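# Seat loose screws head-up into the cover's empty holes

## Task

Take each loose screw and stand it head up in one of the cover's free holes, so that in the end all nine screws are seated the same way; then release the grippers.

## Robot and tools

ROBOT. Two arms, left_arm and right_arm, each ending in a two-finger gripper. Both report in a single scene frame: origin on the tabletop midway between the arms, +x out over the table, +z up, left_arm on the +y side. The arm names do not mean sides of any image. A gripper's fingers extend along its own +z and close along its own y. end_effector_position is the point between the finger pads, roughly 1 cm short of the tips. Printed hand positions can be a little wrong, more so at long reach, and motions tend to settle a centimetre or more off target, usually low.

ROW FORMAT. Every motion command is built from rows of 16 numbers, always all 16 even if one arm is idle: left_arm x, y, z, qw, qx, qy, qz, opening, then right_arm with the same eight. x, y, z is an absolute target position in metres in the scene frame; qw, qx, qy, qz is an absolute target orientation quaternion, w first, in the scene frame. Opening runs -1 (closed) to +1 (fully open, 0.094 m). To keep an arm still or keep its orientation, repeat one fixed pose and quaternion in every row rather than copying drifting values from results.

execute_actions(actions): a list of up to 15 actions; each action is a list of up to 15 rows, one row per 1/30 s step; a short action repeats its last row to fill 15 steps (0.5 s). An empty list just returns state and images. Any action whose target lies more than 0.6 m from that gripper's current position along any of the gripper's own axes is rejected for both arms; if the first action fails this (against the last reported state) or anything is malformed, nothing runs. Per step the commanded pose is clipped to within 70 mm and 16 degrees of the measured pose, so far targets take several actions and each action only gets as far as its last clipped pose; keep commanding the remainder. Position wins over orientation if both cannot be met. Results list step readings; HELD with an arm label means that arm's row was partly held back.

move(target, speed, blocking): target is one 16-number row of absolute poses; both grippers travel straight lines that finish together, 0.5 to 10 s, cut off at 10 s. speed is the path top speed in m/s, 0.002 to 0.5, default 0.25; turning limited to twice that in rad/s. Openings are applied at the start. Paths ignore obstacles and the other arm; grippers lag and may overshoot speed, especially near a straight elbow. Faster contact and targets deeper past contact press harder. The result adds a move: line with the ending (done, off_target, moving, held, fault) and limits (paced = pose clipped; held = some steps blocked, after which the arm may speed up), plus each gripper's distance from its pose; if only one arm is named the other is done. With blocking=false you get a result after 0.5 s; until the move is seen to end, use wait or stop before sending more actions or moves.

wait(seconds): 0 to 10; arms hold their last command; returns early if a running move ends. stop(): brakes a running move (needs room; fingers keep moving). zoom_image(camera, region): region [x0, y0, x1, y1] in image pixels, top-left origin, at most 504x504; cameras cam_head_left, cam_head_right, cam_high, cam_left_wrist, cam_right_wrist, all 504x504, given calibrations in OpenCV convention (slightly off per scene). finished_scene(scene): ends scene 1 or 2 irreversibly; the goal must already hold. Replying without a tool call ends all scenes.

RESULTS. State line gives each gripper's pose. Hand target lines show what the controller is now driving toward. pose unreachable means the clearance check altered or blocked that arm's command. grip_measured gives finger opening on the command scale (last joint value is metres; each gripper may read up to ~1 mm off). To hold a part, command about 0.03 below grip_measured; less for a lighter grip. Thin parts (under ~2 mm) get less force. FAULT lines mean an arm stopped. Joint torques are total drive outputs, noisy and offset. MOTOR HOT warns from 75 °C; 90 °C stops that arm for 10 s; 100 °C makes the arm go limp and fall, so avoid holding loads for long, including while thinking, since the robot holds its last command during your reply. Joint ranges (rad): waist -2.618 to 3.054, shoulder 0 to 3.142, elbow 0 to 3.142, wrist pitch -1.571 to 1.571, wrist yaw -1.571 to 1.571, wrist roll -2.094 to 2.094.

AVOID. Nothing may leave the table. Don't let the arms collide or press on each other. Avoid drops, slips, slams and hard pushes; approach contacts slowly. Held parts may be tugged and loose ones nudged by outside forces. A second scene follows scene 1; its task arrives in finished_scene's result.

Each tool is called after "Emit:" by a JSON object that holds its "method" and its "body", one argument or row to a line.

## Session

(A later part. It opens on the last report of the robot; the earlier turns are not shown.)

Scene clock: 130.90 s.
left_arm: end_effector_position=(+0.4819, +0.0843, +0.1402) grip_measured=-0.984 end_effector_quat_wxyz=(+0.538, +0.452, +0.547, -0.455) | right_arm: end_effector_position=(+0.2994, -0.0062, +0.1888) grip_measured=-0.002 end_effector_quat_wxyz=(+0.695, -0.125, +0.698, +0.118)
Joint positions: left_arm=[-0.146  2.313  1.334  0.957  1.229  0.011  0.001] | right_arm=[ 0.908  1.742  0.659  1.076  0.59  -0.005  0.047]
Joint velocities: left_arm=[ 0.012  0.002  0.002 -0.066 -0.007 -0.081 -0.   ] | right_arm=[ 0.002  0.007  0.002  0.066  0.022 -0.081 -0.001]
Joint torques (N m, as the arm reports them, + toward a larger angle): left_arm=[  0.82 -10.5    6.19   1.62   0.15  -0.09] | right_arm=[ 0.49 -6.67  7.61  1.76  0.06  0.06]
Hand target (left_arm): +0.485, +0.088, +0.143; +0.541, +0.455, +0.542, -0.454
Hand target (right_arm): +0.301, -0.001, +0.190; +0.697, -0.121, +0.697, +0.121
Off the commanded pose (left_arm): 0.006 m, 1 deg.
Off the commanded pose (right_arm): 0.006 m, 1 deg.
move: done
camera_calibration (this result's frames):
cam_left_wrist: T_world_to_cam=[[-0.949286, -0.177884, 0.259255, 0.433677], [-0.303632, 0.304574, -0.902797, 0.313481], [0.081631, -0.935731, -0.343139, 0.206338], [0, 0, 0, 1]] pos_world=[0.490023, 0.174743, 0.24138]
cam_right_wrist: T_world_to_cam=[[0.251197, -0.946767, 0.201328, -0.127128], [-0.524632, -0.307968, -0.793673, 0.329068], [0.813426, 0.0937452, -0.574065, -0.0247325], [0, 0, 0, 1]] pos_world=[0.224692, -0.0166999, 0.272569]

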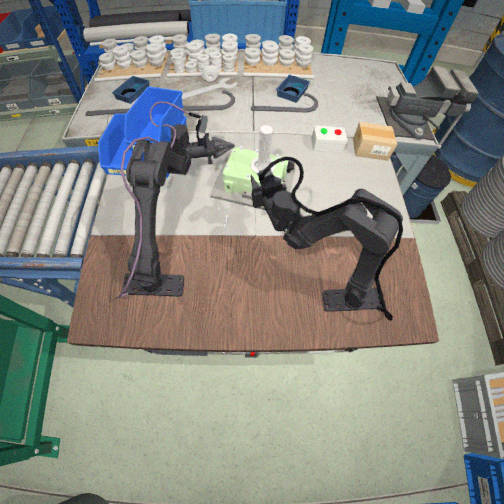

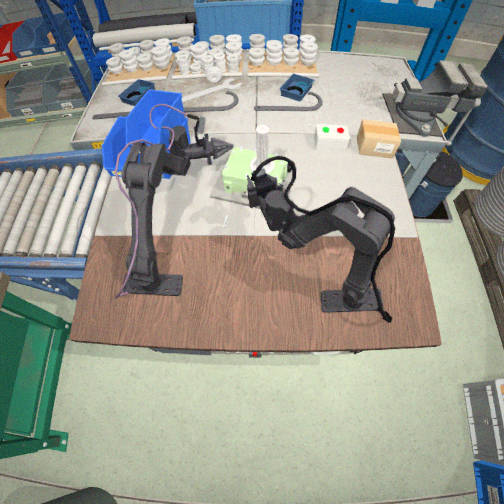

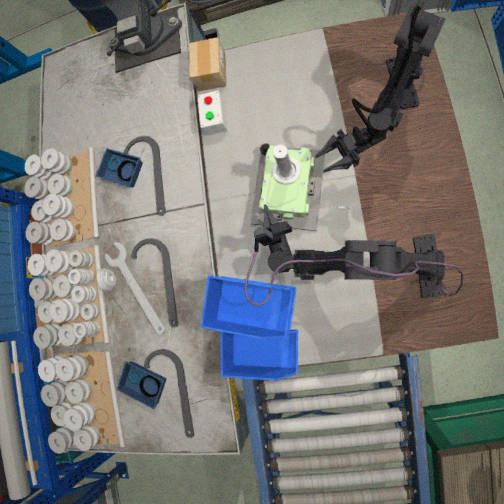

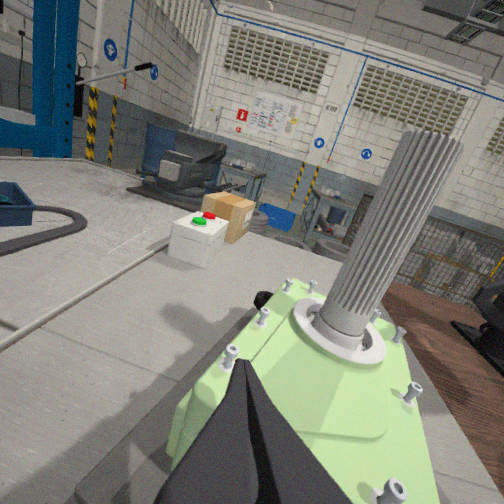

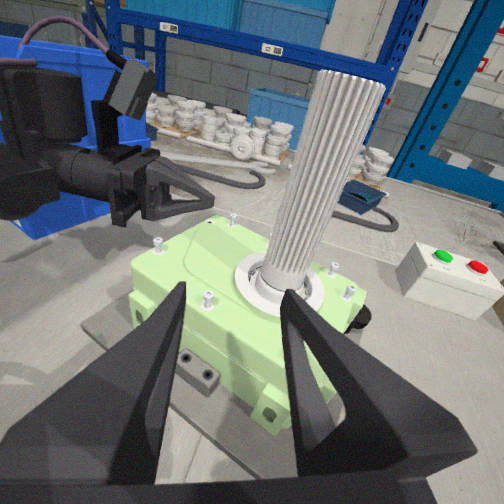

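Emit:
{"method": "move", "body": {
  "target": [0.40,0.12,0.2,0.542,0.455,0.542,-0.455,-0.5,0.25,-0.12,0.22,0.69,-0.12,0.69,0.12,0]
}}

Emit:
{"method": "move", "body": {
  "target": [0.24,0.098,0.08,0.215,0.102,0.971,-0.023,-0.5,0.25,-0.12,0.22,0.69,-0.12,0.69,0.12,0]
}}

Emit:
{"method": "move", "body": {
  "target": [0.243,0.097,0.004,0.215,0.102,0.971,-0.023,-0.5,0.25,-0.12,0.22,0.69,-0.12,0.69,0.12,0],
  "speed": 0.08
}}

Emit:
{"method": "move", "body": {
  "target": [0.243,0.097,0.004,0.215,0.102,0.971,-0.023,-1,0.25,-0.12,0.22,0.69,-0.12,0.69,0.12,0]
}}

Scene clock: 132.47 s.
left_arm: end_effector_position=(+0.4035, +0.1160, +0.1985) grip_measured=-0.502 end_effector_quat_wxyz=(+0.545, +0.458, +0.539, -0.451) | right_arm: end_effector_position=(+0.2500, -0.1153, +0.2178) grip_measured=-0.002 end_effector_quat_wxyz=(+0.697, -0.124, +0.697, +0.120)
Joint positions: left_arm=[-0.097  1.936  0.971  0.969  1.28   0.01   0.023] | right_arm=[ 0.774  1.127  0.303  0.823  0.456 -0.005  0.047]
Joint velocities: left_arm=[ 0.002 -0.012  0.012  0.007  0.066 -0.037 -0.001] | right_arm=[ 0.012 -0.017 -0.002  0.007 -0.066  0.022  0.   ]
Joint torques (N m, as the arm reports them, + toward a larger angle): left_arm=[ 0.91 -9.62  3.7   1.43  0.15 -0.1 ] | right_arm=[-0.56 -4.88  6.45  1.58 -0.04  0.04]
Hand target (left_arm): +0.400, +0.120, +0.199; +0.542, +0.455, +0.542, -0.455
Hand target (right_arm): +0.249, -0.119, +0.220; +0.697, -0.121, +0.696, +0.121
Off the commanded pose (left_arm): 0.006 m, 1 deg.
Off the commanded pose (right_arm): 0.005 m, 0 deg.
move: done
camera_calibration (this result's frames):
cam_left_wrist: T_world_to_cam=[[-0.955894, -0.175362, 0.235615, 0.35689], [-0.279929, 0.301098, -0.911581, 0.325203], [0.0889131, -0.93733, -0.336907, 0.258375], [0, 0, 0, 1]] pos_world=[0.409211, 0.206849, 0.299409]
cam_right_wrist: T_world_to_cam=[[0.250833, -0.947599, 0.197834, -0.223115], [-0.521624, -0.304468, -0.796999, 0.292951], [0.81547, 0.0967192, -0.570661, 0.0413586], [0, 0, 0, 1]] pos_world=[0.175048, -0.126229, 0.301223]

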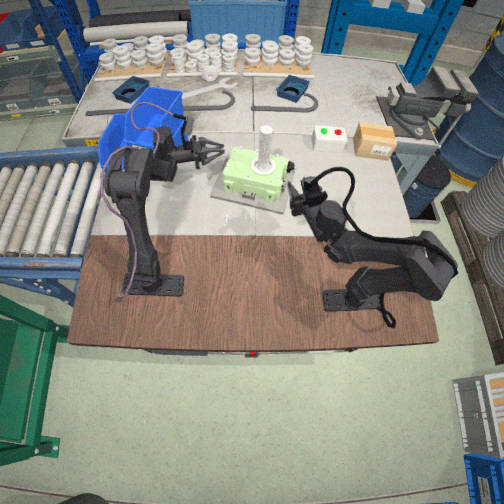

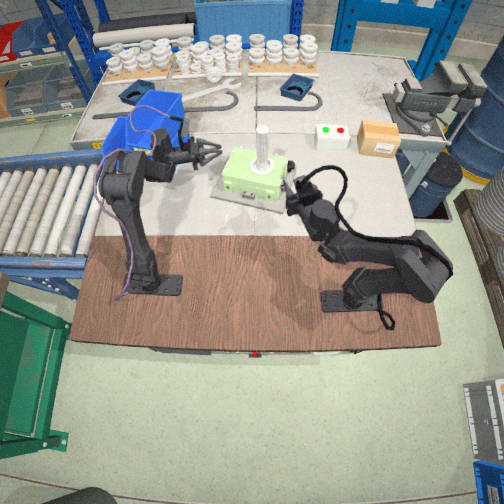

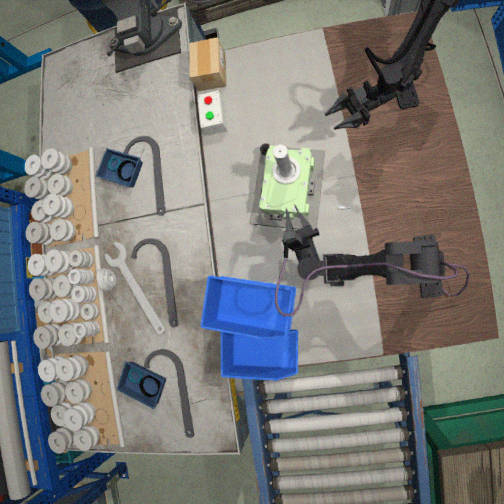

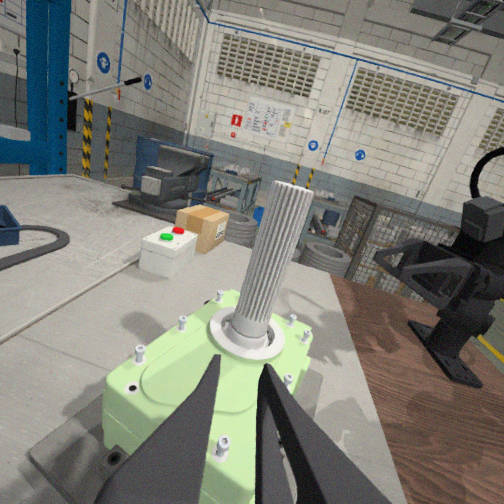

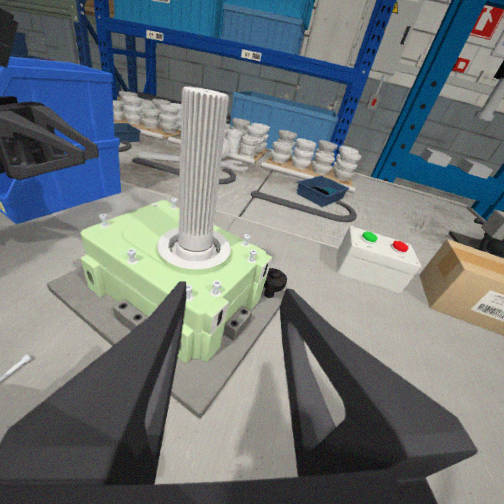

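Scene clock: 136.27 s.
left_arm: end_effector_position=(+0.2375, +0.1038, +0.0739) grip_measured=-0.502 end_effector_quat_wxyz=(+0.209, +0.108, +0.972, -0.027) | right_arm: end_effector_position=(+0.2509, -0.1161, +0.2171) grip_measured=-0.002 end_effector_quat_wxyz=(+0.696, -0.125, +0.697, +0.119)
Joint positions: left_arm=[-0.894  1.518  0.956 -0.669 -0.259 -0.646  0.023] | right_arm=[ 0.767  1.127  0.303  0.82   0.449 -0.005  0.047]
Joint velocities: left_arm=[ 0.017 -0.027 -0.012 -0.081 -0.022 -0.095 -0.001] | right_arm=[ 0.012  0.012 -0.007 -0.007  0.066 -0.022 -0.   ]
Joint torques (N m, as the arm reports them, + toward a larger angle): left_arm=[-0.9  -4.83  7.64  0.76 -0.43 -0.1 ] | right_arm=[-0.59 -4.83  6.5   1.6  -0.06  0.05]
Hand target (left_arm): +0.241, +0.100, +0.079; +0.216, +0.105, +0.970, -0.023
Hand target (right_arm): +0.250, -0.120, +0.220; +0.697, -0.121, +0.696, +0.121
Off the commanded pose (left_arm): 0.009 m, 1 deg.
Off the commanded pose (right_arm): 0.005 m, 0 deg.
move: done
camera_calibration (this result's frames):
cam_left_wrist: T_world_to_cam=[[0.00836708, -0.99442, 0.105163, 0.0910385], [-0.998338, -0.0143033, -0.0558208, 0.308915], [0.0570135, -0.104521, -0.992887, 0.189335], [0, 0, 0, 1]] pos_world=[0.296845, 0.114738, 0.195659]
cam_right_wrist: T_world_to_cam=[[0.251567, -0.947126, 0.199164, -0.224365], [-0.523, -0.306182, -0.795439, 0.292473], [0.814362, 0.0959433, -0.572372, 0.040947], [0, 0, 0, 1]] pos_world=[0.17606, -0.12688, 0.300767]

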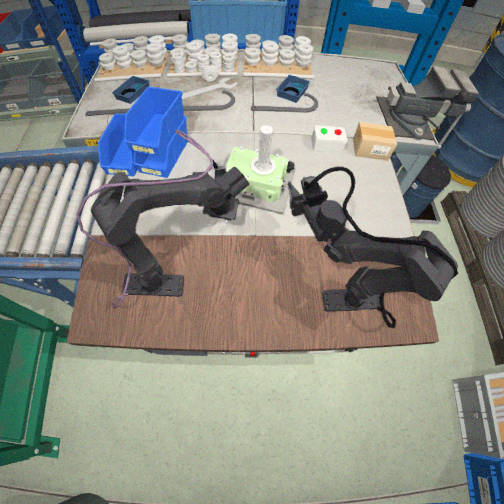

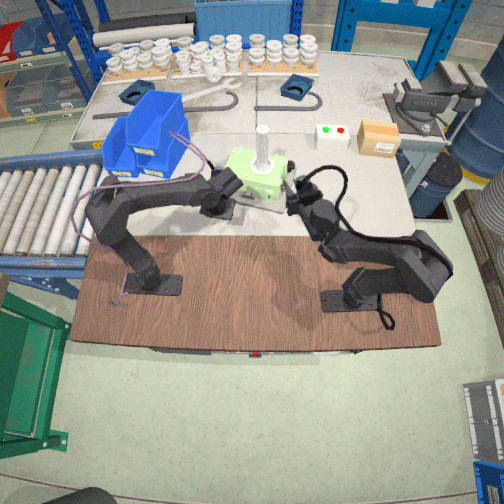

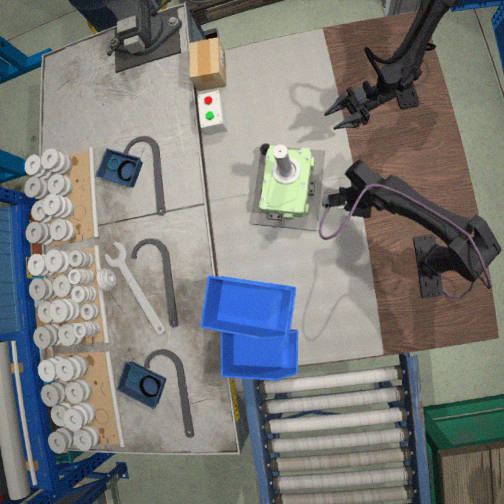

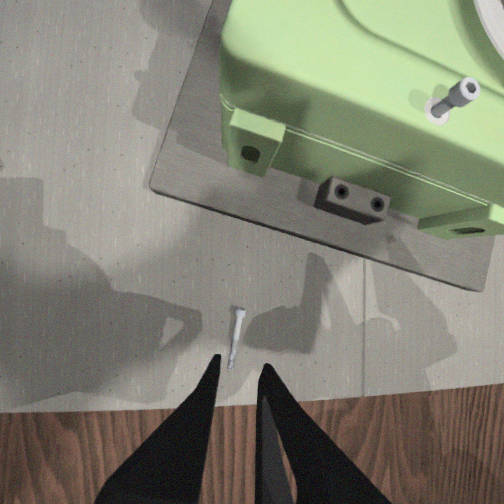

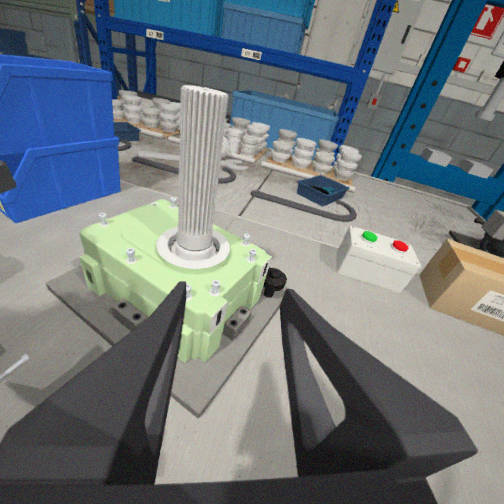

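Scene clock: 137.60 s.
left_arm: end_effector_position=(+0.2476, +0.0939, +0.0193) grip_measured=-0.502 end_effector_quat_wxyz=(+0.223, +0.102, +0.969, -0.033) | right_arm: end_effector_position=(+0.2509, -0.1161, +0.2171) grip_measured=-0.002 end_effector_quat_wxyz=(+0.696, -0.125, +0.697, +0.119)
Joint positions: left_arm=[-0.896  1.651  0.838 -0.389 -0.274 -0.653  0.023] | right_arm=[ 0.767  1.127  0.303  0.82   0.449 -0.005  0.047]
Joint velocities: left_arm=[-0.007 -0.007 -0.022  0.037 -0.022 -0.007  0.   ] | right_arm=[ 0.002 -0.007 -0.012 -0.022  0.007 -0.066 -0.001]
Joint torques (N m, as the arm reports them, + toward a larger angle): left_arm=[-0.68 -4.    3.36  1.19 -0.21 -0.12] | right_arm=[-0.53 -4.81  6.53  1.6  -0.05  0.04]
Hand target (left_arm): +0.243, +0.098, +0.005; +0.215, +0.102, +0.971, -0.023
Hand target (right_arm): +0.250, -0.120, +0.220; +0.697, -0.121, +0.696, +0.121
Off the commanded pose (left_arm): 0.016 m, 2 deg.
Off the commanded pose (right_arm): 0.005 m, 0 deg.
move: off_target (left_arm)
camera_calibration (this result's frames):
cam_left_wrist: T_world_to_cam=[[0.0154307, -0.992394, 0.122133, 0.0846242], [-0.996201, -0.0257289, -0.0831963, 0.316903], [0.0857058, -0.120386, -0.989021, 0.127875], [0, 0, 0, 1]] pos_world=[0.303434, 0.107528, 0.1425]
cam_right_wrist: T_world_to_cam=[[0.251567, -0.947126, 0.199164, -0.224365], [-0.523, -0.306182, -0.795439, 0.292473], [0.814362, 0.0959433, -0.572372, 0.040947], [0, 0, 0, 1]] pos_world=[0.17606, -0.12688, 0.300767]

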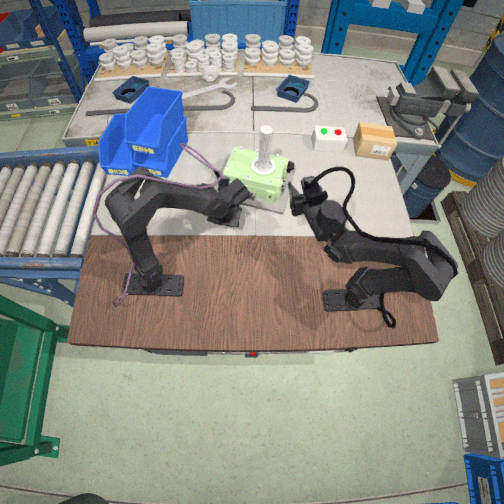

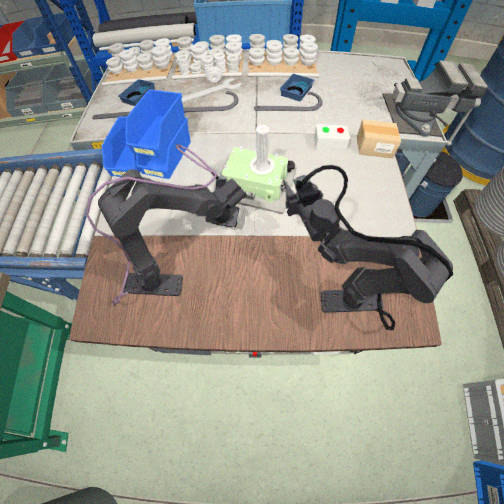

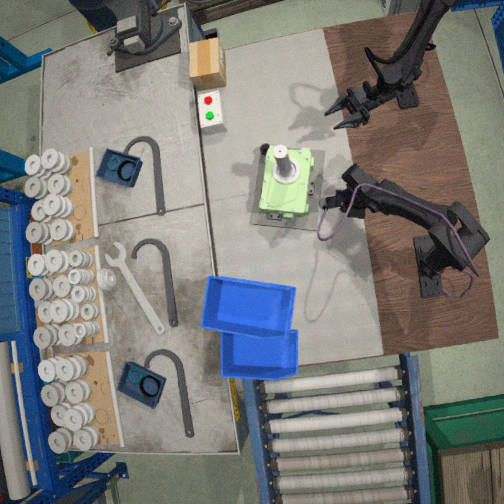

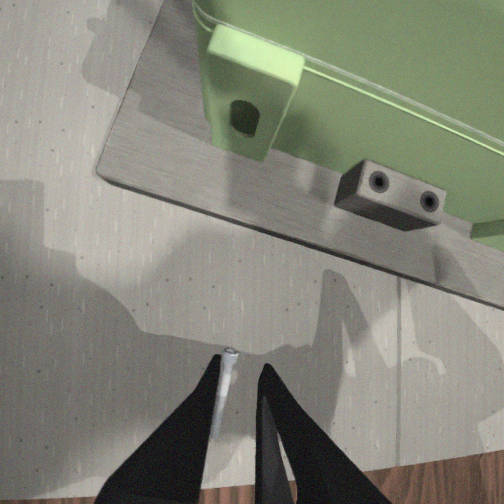

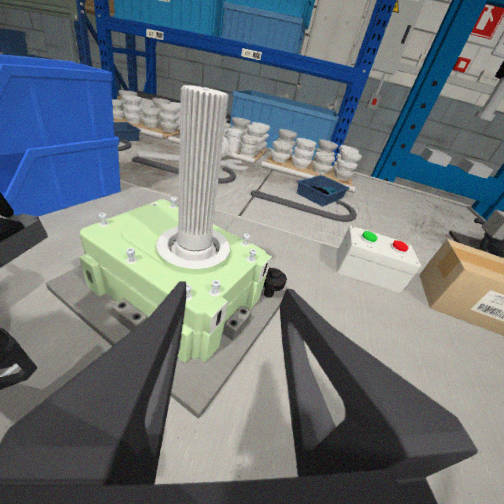

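Scene clock: 138.33 s.
left_arm: end_effector_position=(+0.2502, +0.0912, +0.0216) grip_measured=-0.949 end_effector_quat_wxyz=(+0.231, +0.100, +0.967, -0.038) | right_arm: end_effector_position=(+0.2509, -0.1161, +0.2171) grip_measured=-0.002 end_effector_quat_wxyz=(+0.696, -0.125, +0.697, +0.119)
Joint positions: left_arm=[-0.897  1.649  0.837 -0.373 -0.279 -0.654  0.002] | right_arm=[ 0.767  1.127  0.303  0.82   0.449 -0.005  0.047]
Joint velocities: left_arm=[ 0.017 -0.007  0.002  0.066  0.007 -0.022 -0.001] | right_arm=[ 0.002 -0.017 -0.012  0.007 -0.037 -0.066 -0.   ]
Joint torques (N m, as the arm reports them, + toward a larger angle): left_arm=[-0.6  -3.87  3.25  1.09 -0.17 -0.12] | right_arm=[-0.53 -4.81  6.53  1.6  -0.04  0.05]
Hand target (left_arm): +0.243, +0.098, +0.005; +0.215, +0.102, +0.971, -0.023
Hand target (right_arm): +0.250, -0.120, +0.220; +0.697, -0.121, +0.696, +0.121
Off the commanded pose (left_arm): 0.020 m, 3 deg.
Off the commanded pose (right_arm): 0.005 m, 0 deg.
move: off_target (left_arm)
camera_calibration (this result's frames):
cam_left_wrist: T_world_to_cam=[[0.0152385, -0.990803, 0.134452, 0.0812711], [-0.994828, -0.0285296, -0.0974887, 0.319884], [0.100428, -0.132271, -0.986113, 0.126941], [0, 0, 0, 1]] pos_world=[0.304242, 0.106441, 0.145436]
cam_right_wrist: T_world_to_cam=[[0.251567, -0.947126, 0.199164, -0.224365], [-0.523, -0.306182, -0.795439, 0.292473], [0.814362, 0.0959433, -0.572372, 0.040947], [0, 0, 0, 1]] pos_world=[0.17606, -0.12688, 0.300767]

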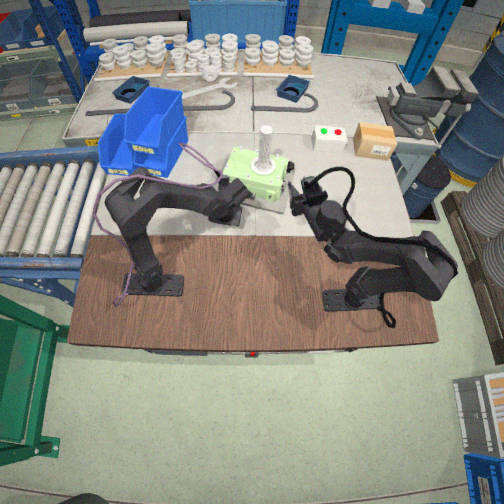

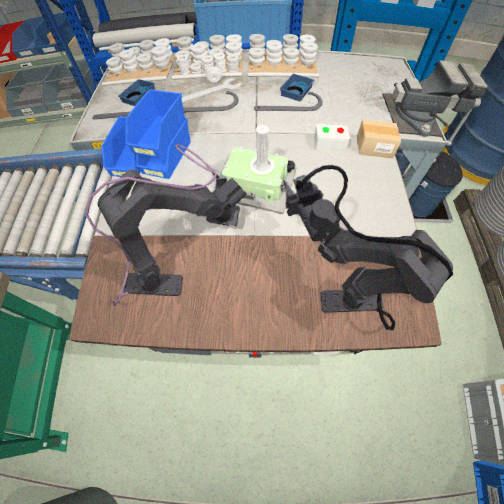

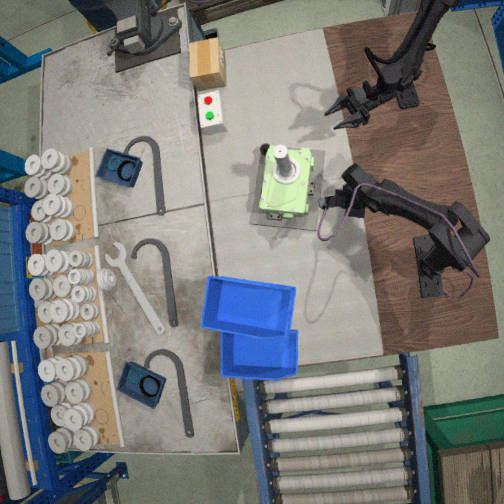

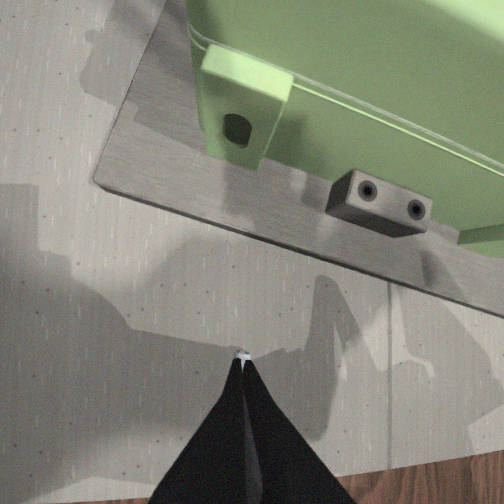

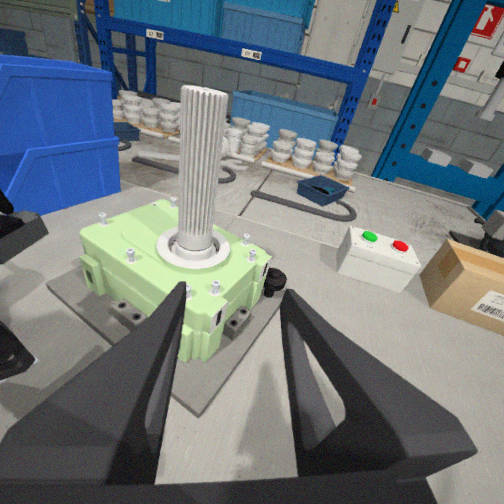

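Marginal grip; try lifting.

Emit:
{"method": "move", "body": {
  "target": [0.25,0.10,0.18,0.215,0.102,0.971,-0.023,-1,0.25,-0.12,0.22,0.69,-0.12,0.69,0.12,0],
  "speed": 0.1
}}

Emit:
{"method": "move", "body": {
  "target": [0.485,0.09,0.175,0.646,0.345,0.411,-0.542,-1,0.25,-0.12,0.22,0.69,-0.12,0.69,0.12,0],
  "speed": 0.15
}}

Emit:
{"method": "move", "body": {
  "target": [0.485,0.09,0.16,0.646,0.345,0.411,-0.542,-1,0.30,0.0,0.19,0.69,-0.12,0.69,0.12,0],
  "speed": 0.1
}}

Emit:
{"method": "zoom_image", "body": {
  "camera": "cam_right_wrist",
  "region": [160,160,260,240]
}}

Scene clock: 140.70 s.
left_arm: end_effector_position=(+0.2466, +0.0988, +0.1668) grip_measured=-0.949 end_effector_quat_wxyz=(+0.206, +0.104, +0.973, -0.014) | right_arm: end_effector_position=(+0.2509, -0.1161, +0.2171) grip_measured=-0.002 end_effector_quat_wxyz=(+0.696, -0.125, +0.697, +0.119)
Joint positions: left_arm=[-0.89   1.528  1.344 -1.069 -0.274 -0.651  0.002] | right_arm=[ 0.767  1.127  0.303  0.82   0.449 -0.005  0.047]
Joint velocities: left_arm=[-0.002 -0.007 -0.017  0.037 -0.081  0.037  0.   ] | right_arm=[-0.002  0.022  0.007 -0.095 -0.051  0.007 -0.001]
Joint torques (N m, as the arm reports them, + toward a larger angle): left_arm=[ 1.05 -7.04  7.67  0.74 -0.15  0.08] | right_arm=[-0.53 -4.82  6.54  1.61 -0.06  0.04]
Hand target (left_arm): +0.250, +0.100, +0.180; +0.215, +0.102, +0.971, -0.023
Hand target (right_arm): +0.250, -0.120, +0.220; +0.697, -0.121, +0.696, +0.121
Off the commanded pose (left_arm): 0.014 m, 1 deg.
Off the commanded pose (right_arm): 0.005 m, 0 deg.
move: off_target (left_arm)
camera_calibration (this result's frames):
cam_left_wrist: T_world_to_cam=[[0.0229297, -0.996448, 0.0810292, 0.0768851], [-0.998183, -0.0273368, -0.0537046, 0.324014], [0.0557289, -0.0796505, -0.995264, 0.278827], [0, 0, 0, 1]] pos_world=[0.306124, 0.107678, 0.288677]
cam_right_wrist: T_world_to_cam=[[0.251567, -0.947126, 0.199164, -0.224365], [-0.523, -0.306182, -0.795439, 0.292473], [0.814362, 0.0959433, -0.572372, 0.040947], [0, 0, 0, 1]] pos_world=[0.17606, -0.12688, 0.300767]

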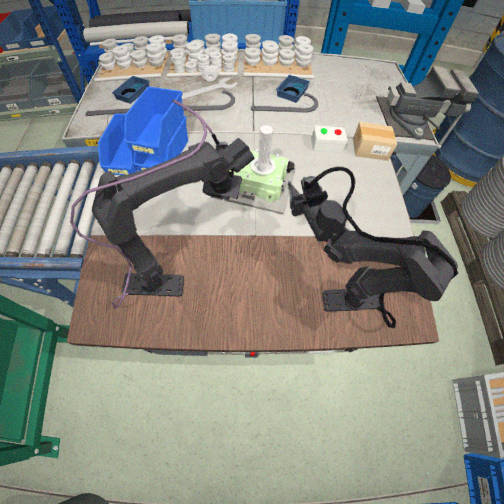

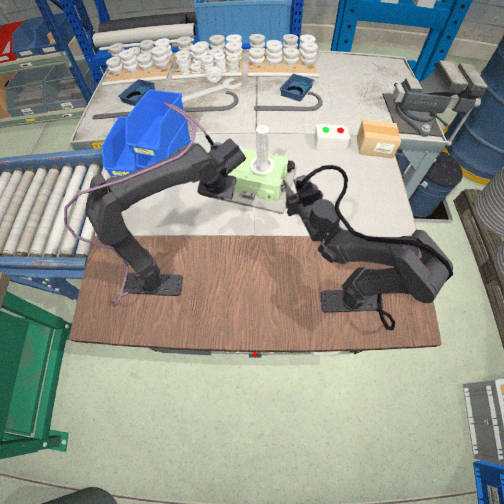

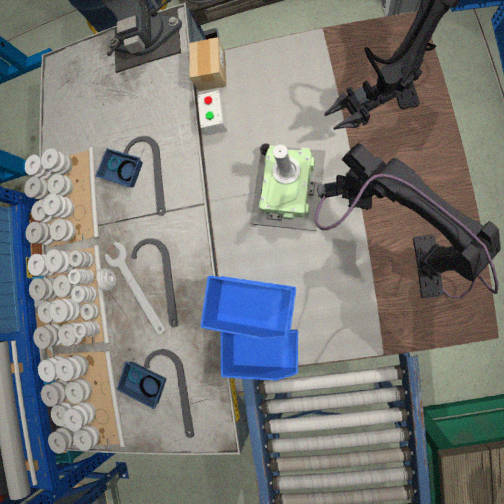

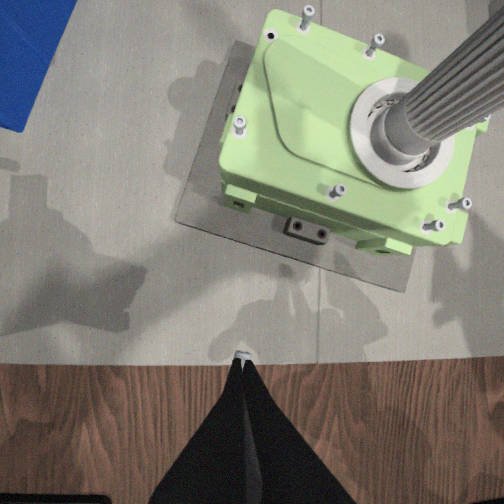

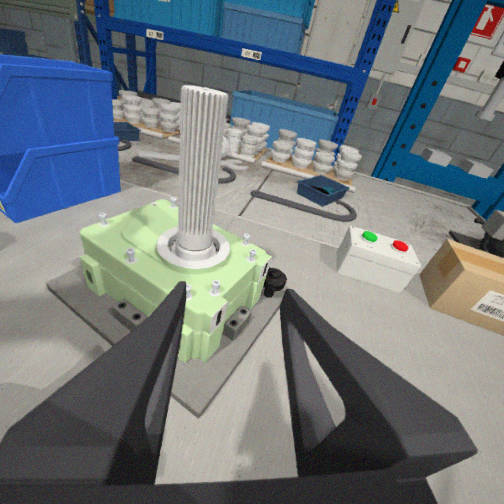

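Scene clock: 147.40 s.
left_arm: end_effector_position=(+0.4804, +0.0837, +0.1726) grip_measured=-0.949 end_effector_quat_wxyz=(+0.604, +0.374, +0.507, -0.489) | right_arm: end_effector_position=(+0.2509, -0.1161, +0.2171) grip_measured=-0.002 end_effector_quat_wxyz=(+0.696, -0.125, +0.697, +0.119)
Joint positions: left_arm=[-0.168  2.404  1.302  1.562  1.086 -0.459  0.002] | right_arm=[ 0.767  1.127  0.303  0.82   0.449 -0.005  0.047]
Joint velocities: left_arm=[-0.007  0.002  0.007  0.051  0.066  0.022 -0.   ] | right_arm=[-0.007 -0.017 -0.012 -0.007 -0.037  0.037  0.001]
Joint torques (N m, as the arm reports them, + toward a larger angle): left_arm=[  0.97 -10.35   6.31   1.42  -0.18  -0.11] | right_arm=[-0.55 -4.84  6.51  1.61 -0.05  0.04]
Hand target (left_arm): +0.484, +0.088, +0.177; +0.609, +0.378, +0.500, -0.486
Hand target (right_arm): +0.250, -0.120, +0.220; +0.697, -0.121, +0.696, +0.121
Off the commanded pose (left_arm): 0.008 m, 14 deg.
Off the commanded pose (right_arm): 0.005 m, 0 deg.
joint sent to its limit (left arm) — the command would take joint 4 (wrist pitch) past its upper limit, so that joint was sent only as far as its limit.
move: off_target (left_arm)
camera_calibration (this result's frames):
cam_left_wrist: T_world_to_cam=[[-0.939037, -0.187941, 0.287901, 0.414728], [-0.306631, 0.0790215, -0.948543, 0.370679], [0.15552, -0.978996, -0.131833, 0.148697], [0, 0, 0, 1]] pos_world=[0.479981, 0.194226, 0.251807]
cam_right_wrist: T_world_to_cam=[[0.251567, -0.947126, 0.199164, -0.224365], [-0.523, -0.306182, -0.795439, 0.292473], [0.814362, 0.0959433, -0.572372, 0.040947], [0, 0, 0, 1]] pos_world=[0.17606, -0.12688, 0.300767]

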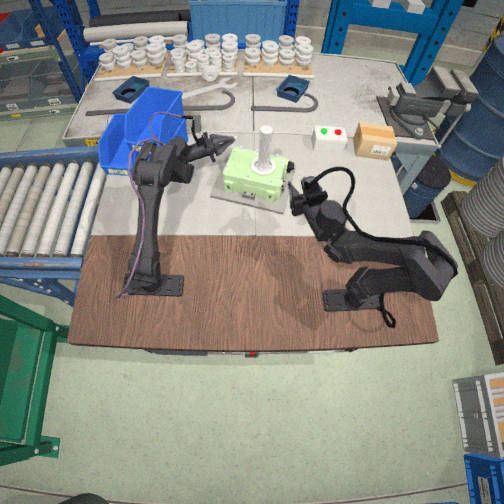

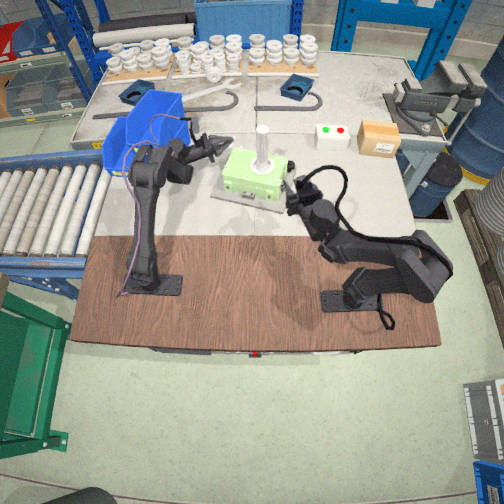

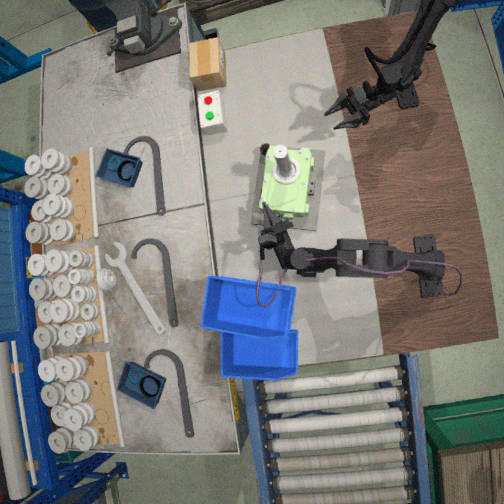

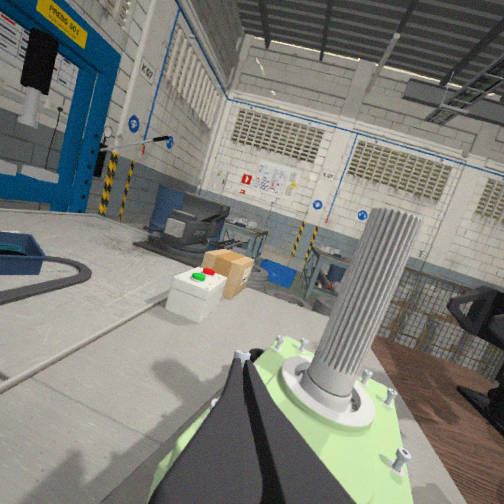

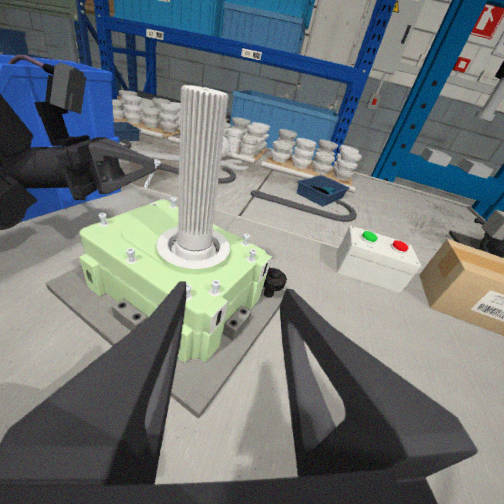

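Scene clock: 149.00 s.
left_arm: end_effector_position=(+0.4800, +0.0859, +0.1548) grip_measured=-0.949 end_effector_quat_wxyz=(+0.591, +0.375, +0.517, -0.493) | right_arm: end_effector_position=(+0.2993, -0.0059, +0.1888) grip_measured=-0.002 end_effector_quat_wxyz=(+0.695, -0.125, +0.698, +0.119)
Joint positions: left_arm=[-0.16   2.437  1.302  1.564  1.109 -0.455  0.002] | right_arm=[ 0.908  1.743  0.659  1.076  0.589 -0.005  0.047]
Joint velocities: left_arm=[ 0.012  0.007  0.002 -0.007  0.022 -0.081 -0.001] | right_arm=[ 0.007 -0.012 -0.002 -0.037  0.007  0.051 -0.   ]
Joint torques (N m, as the arm reports them, + toward a larger angle): left_arm=[  0.82 -10.45   6.51   1.42  -0.15   0.08] | right_arm=[ 0.53 -6.69  7.6   1.78  0.02  0.06]
Hand target (left_arm): +0.485, +0.090, +0.160; +0.603, +0.385, +0.504, -0.483
Hand target (right_arm): +0.301, -0.001, +0.190; +0.697, -0.121, +0.697, +0.122
Off the commanded pose (left_arm): 0.008 m, 15 deg.
Off the commanded pose (right_arm): 0.006 m, 1 deg.
joint sent to its limit (left arm) — the command would take joint 4 (wrist pitch) past its upper limit, so that joint was sent only as far as its limit.
move: off_target (left_arm)
camera_calibration (this result's frames):
cam_left_wrist: T_world_to_cam=[[-0.933598, -0.180927, 0.309289, 0.41341], [-0.330104, 0.0985389, -0.938787, 0.361555], [0.139375, -0.978548, -0.15172, 0.159293], [0, 0, 0, 1]] pos_world=[0.483108, 0.195046, 0.235728]
cam_right_wrist: T_world_to_cam=[[0.25192, -0.946575, 0.201326, -0.127058], [-0.524399, -0.308367, -0.793672, 0.329024], [0.813353, 0.0943667, -0.574066, -0.024677], [0, 0, 0, 1]] pos_world=[0.224619, -0.0164809, 0.272551]

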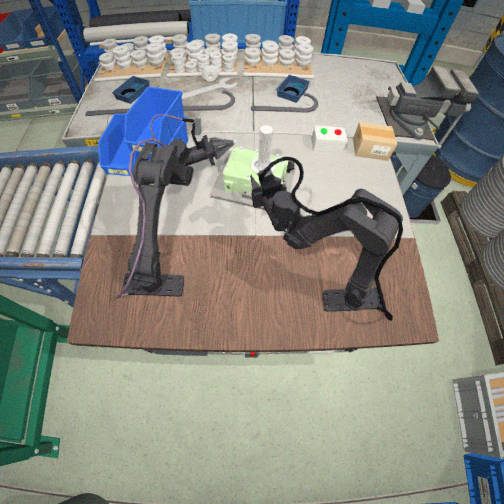

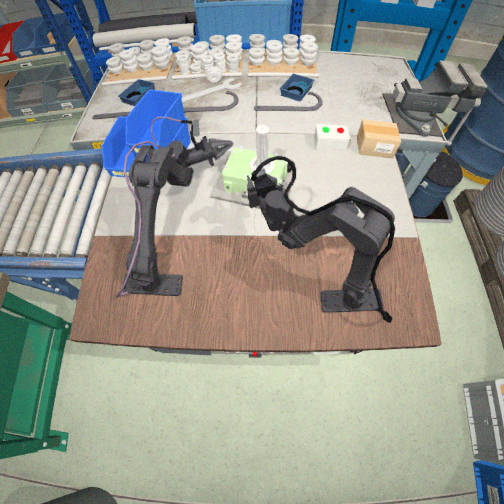

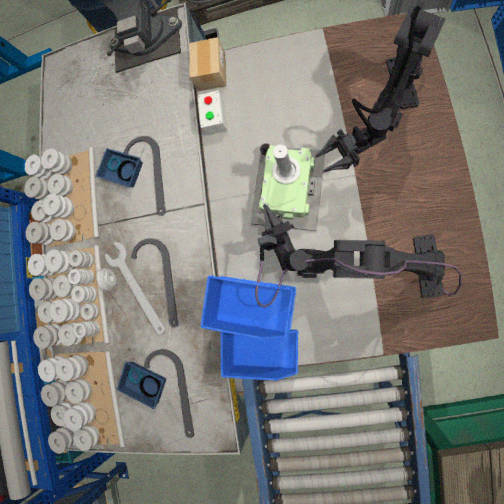

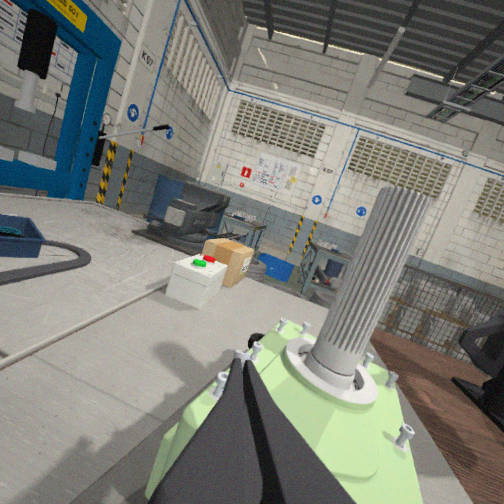

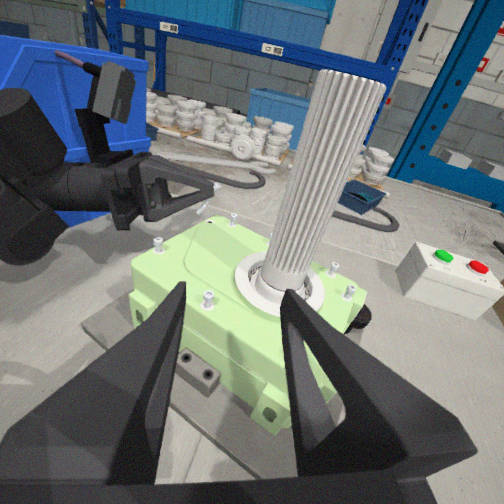

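Region (160, 160, 260, 240) of cam_right_wrist's 504x504 image, scaled by 5.040, with more detail than that image has; it fills the top 403 rows of this view, and the rest is white.

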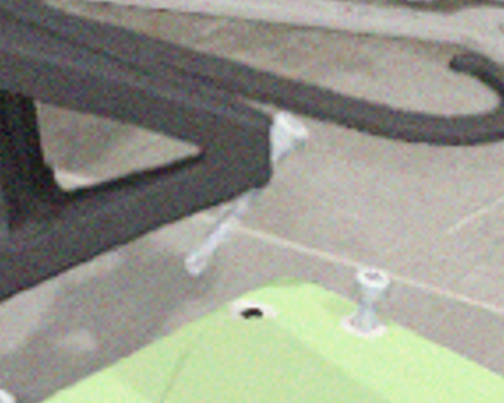

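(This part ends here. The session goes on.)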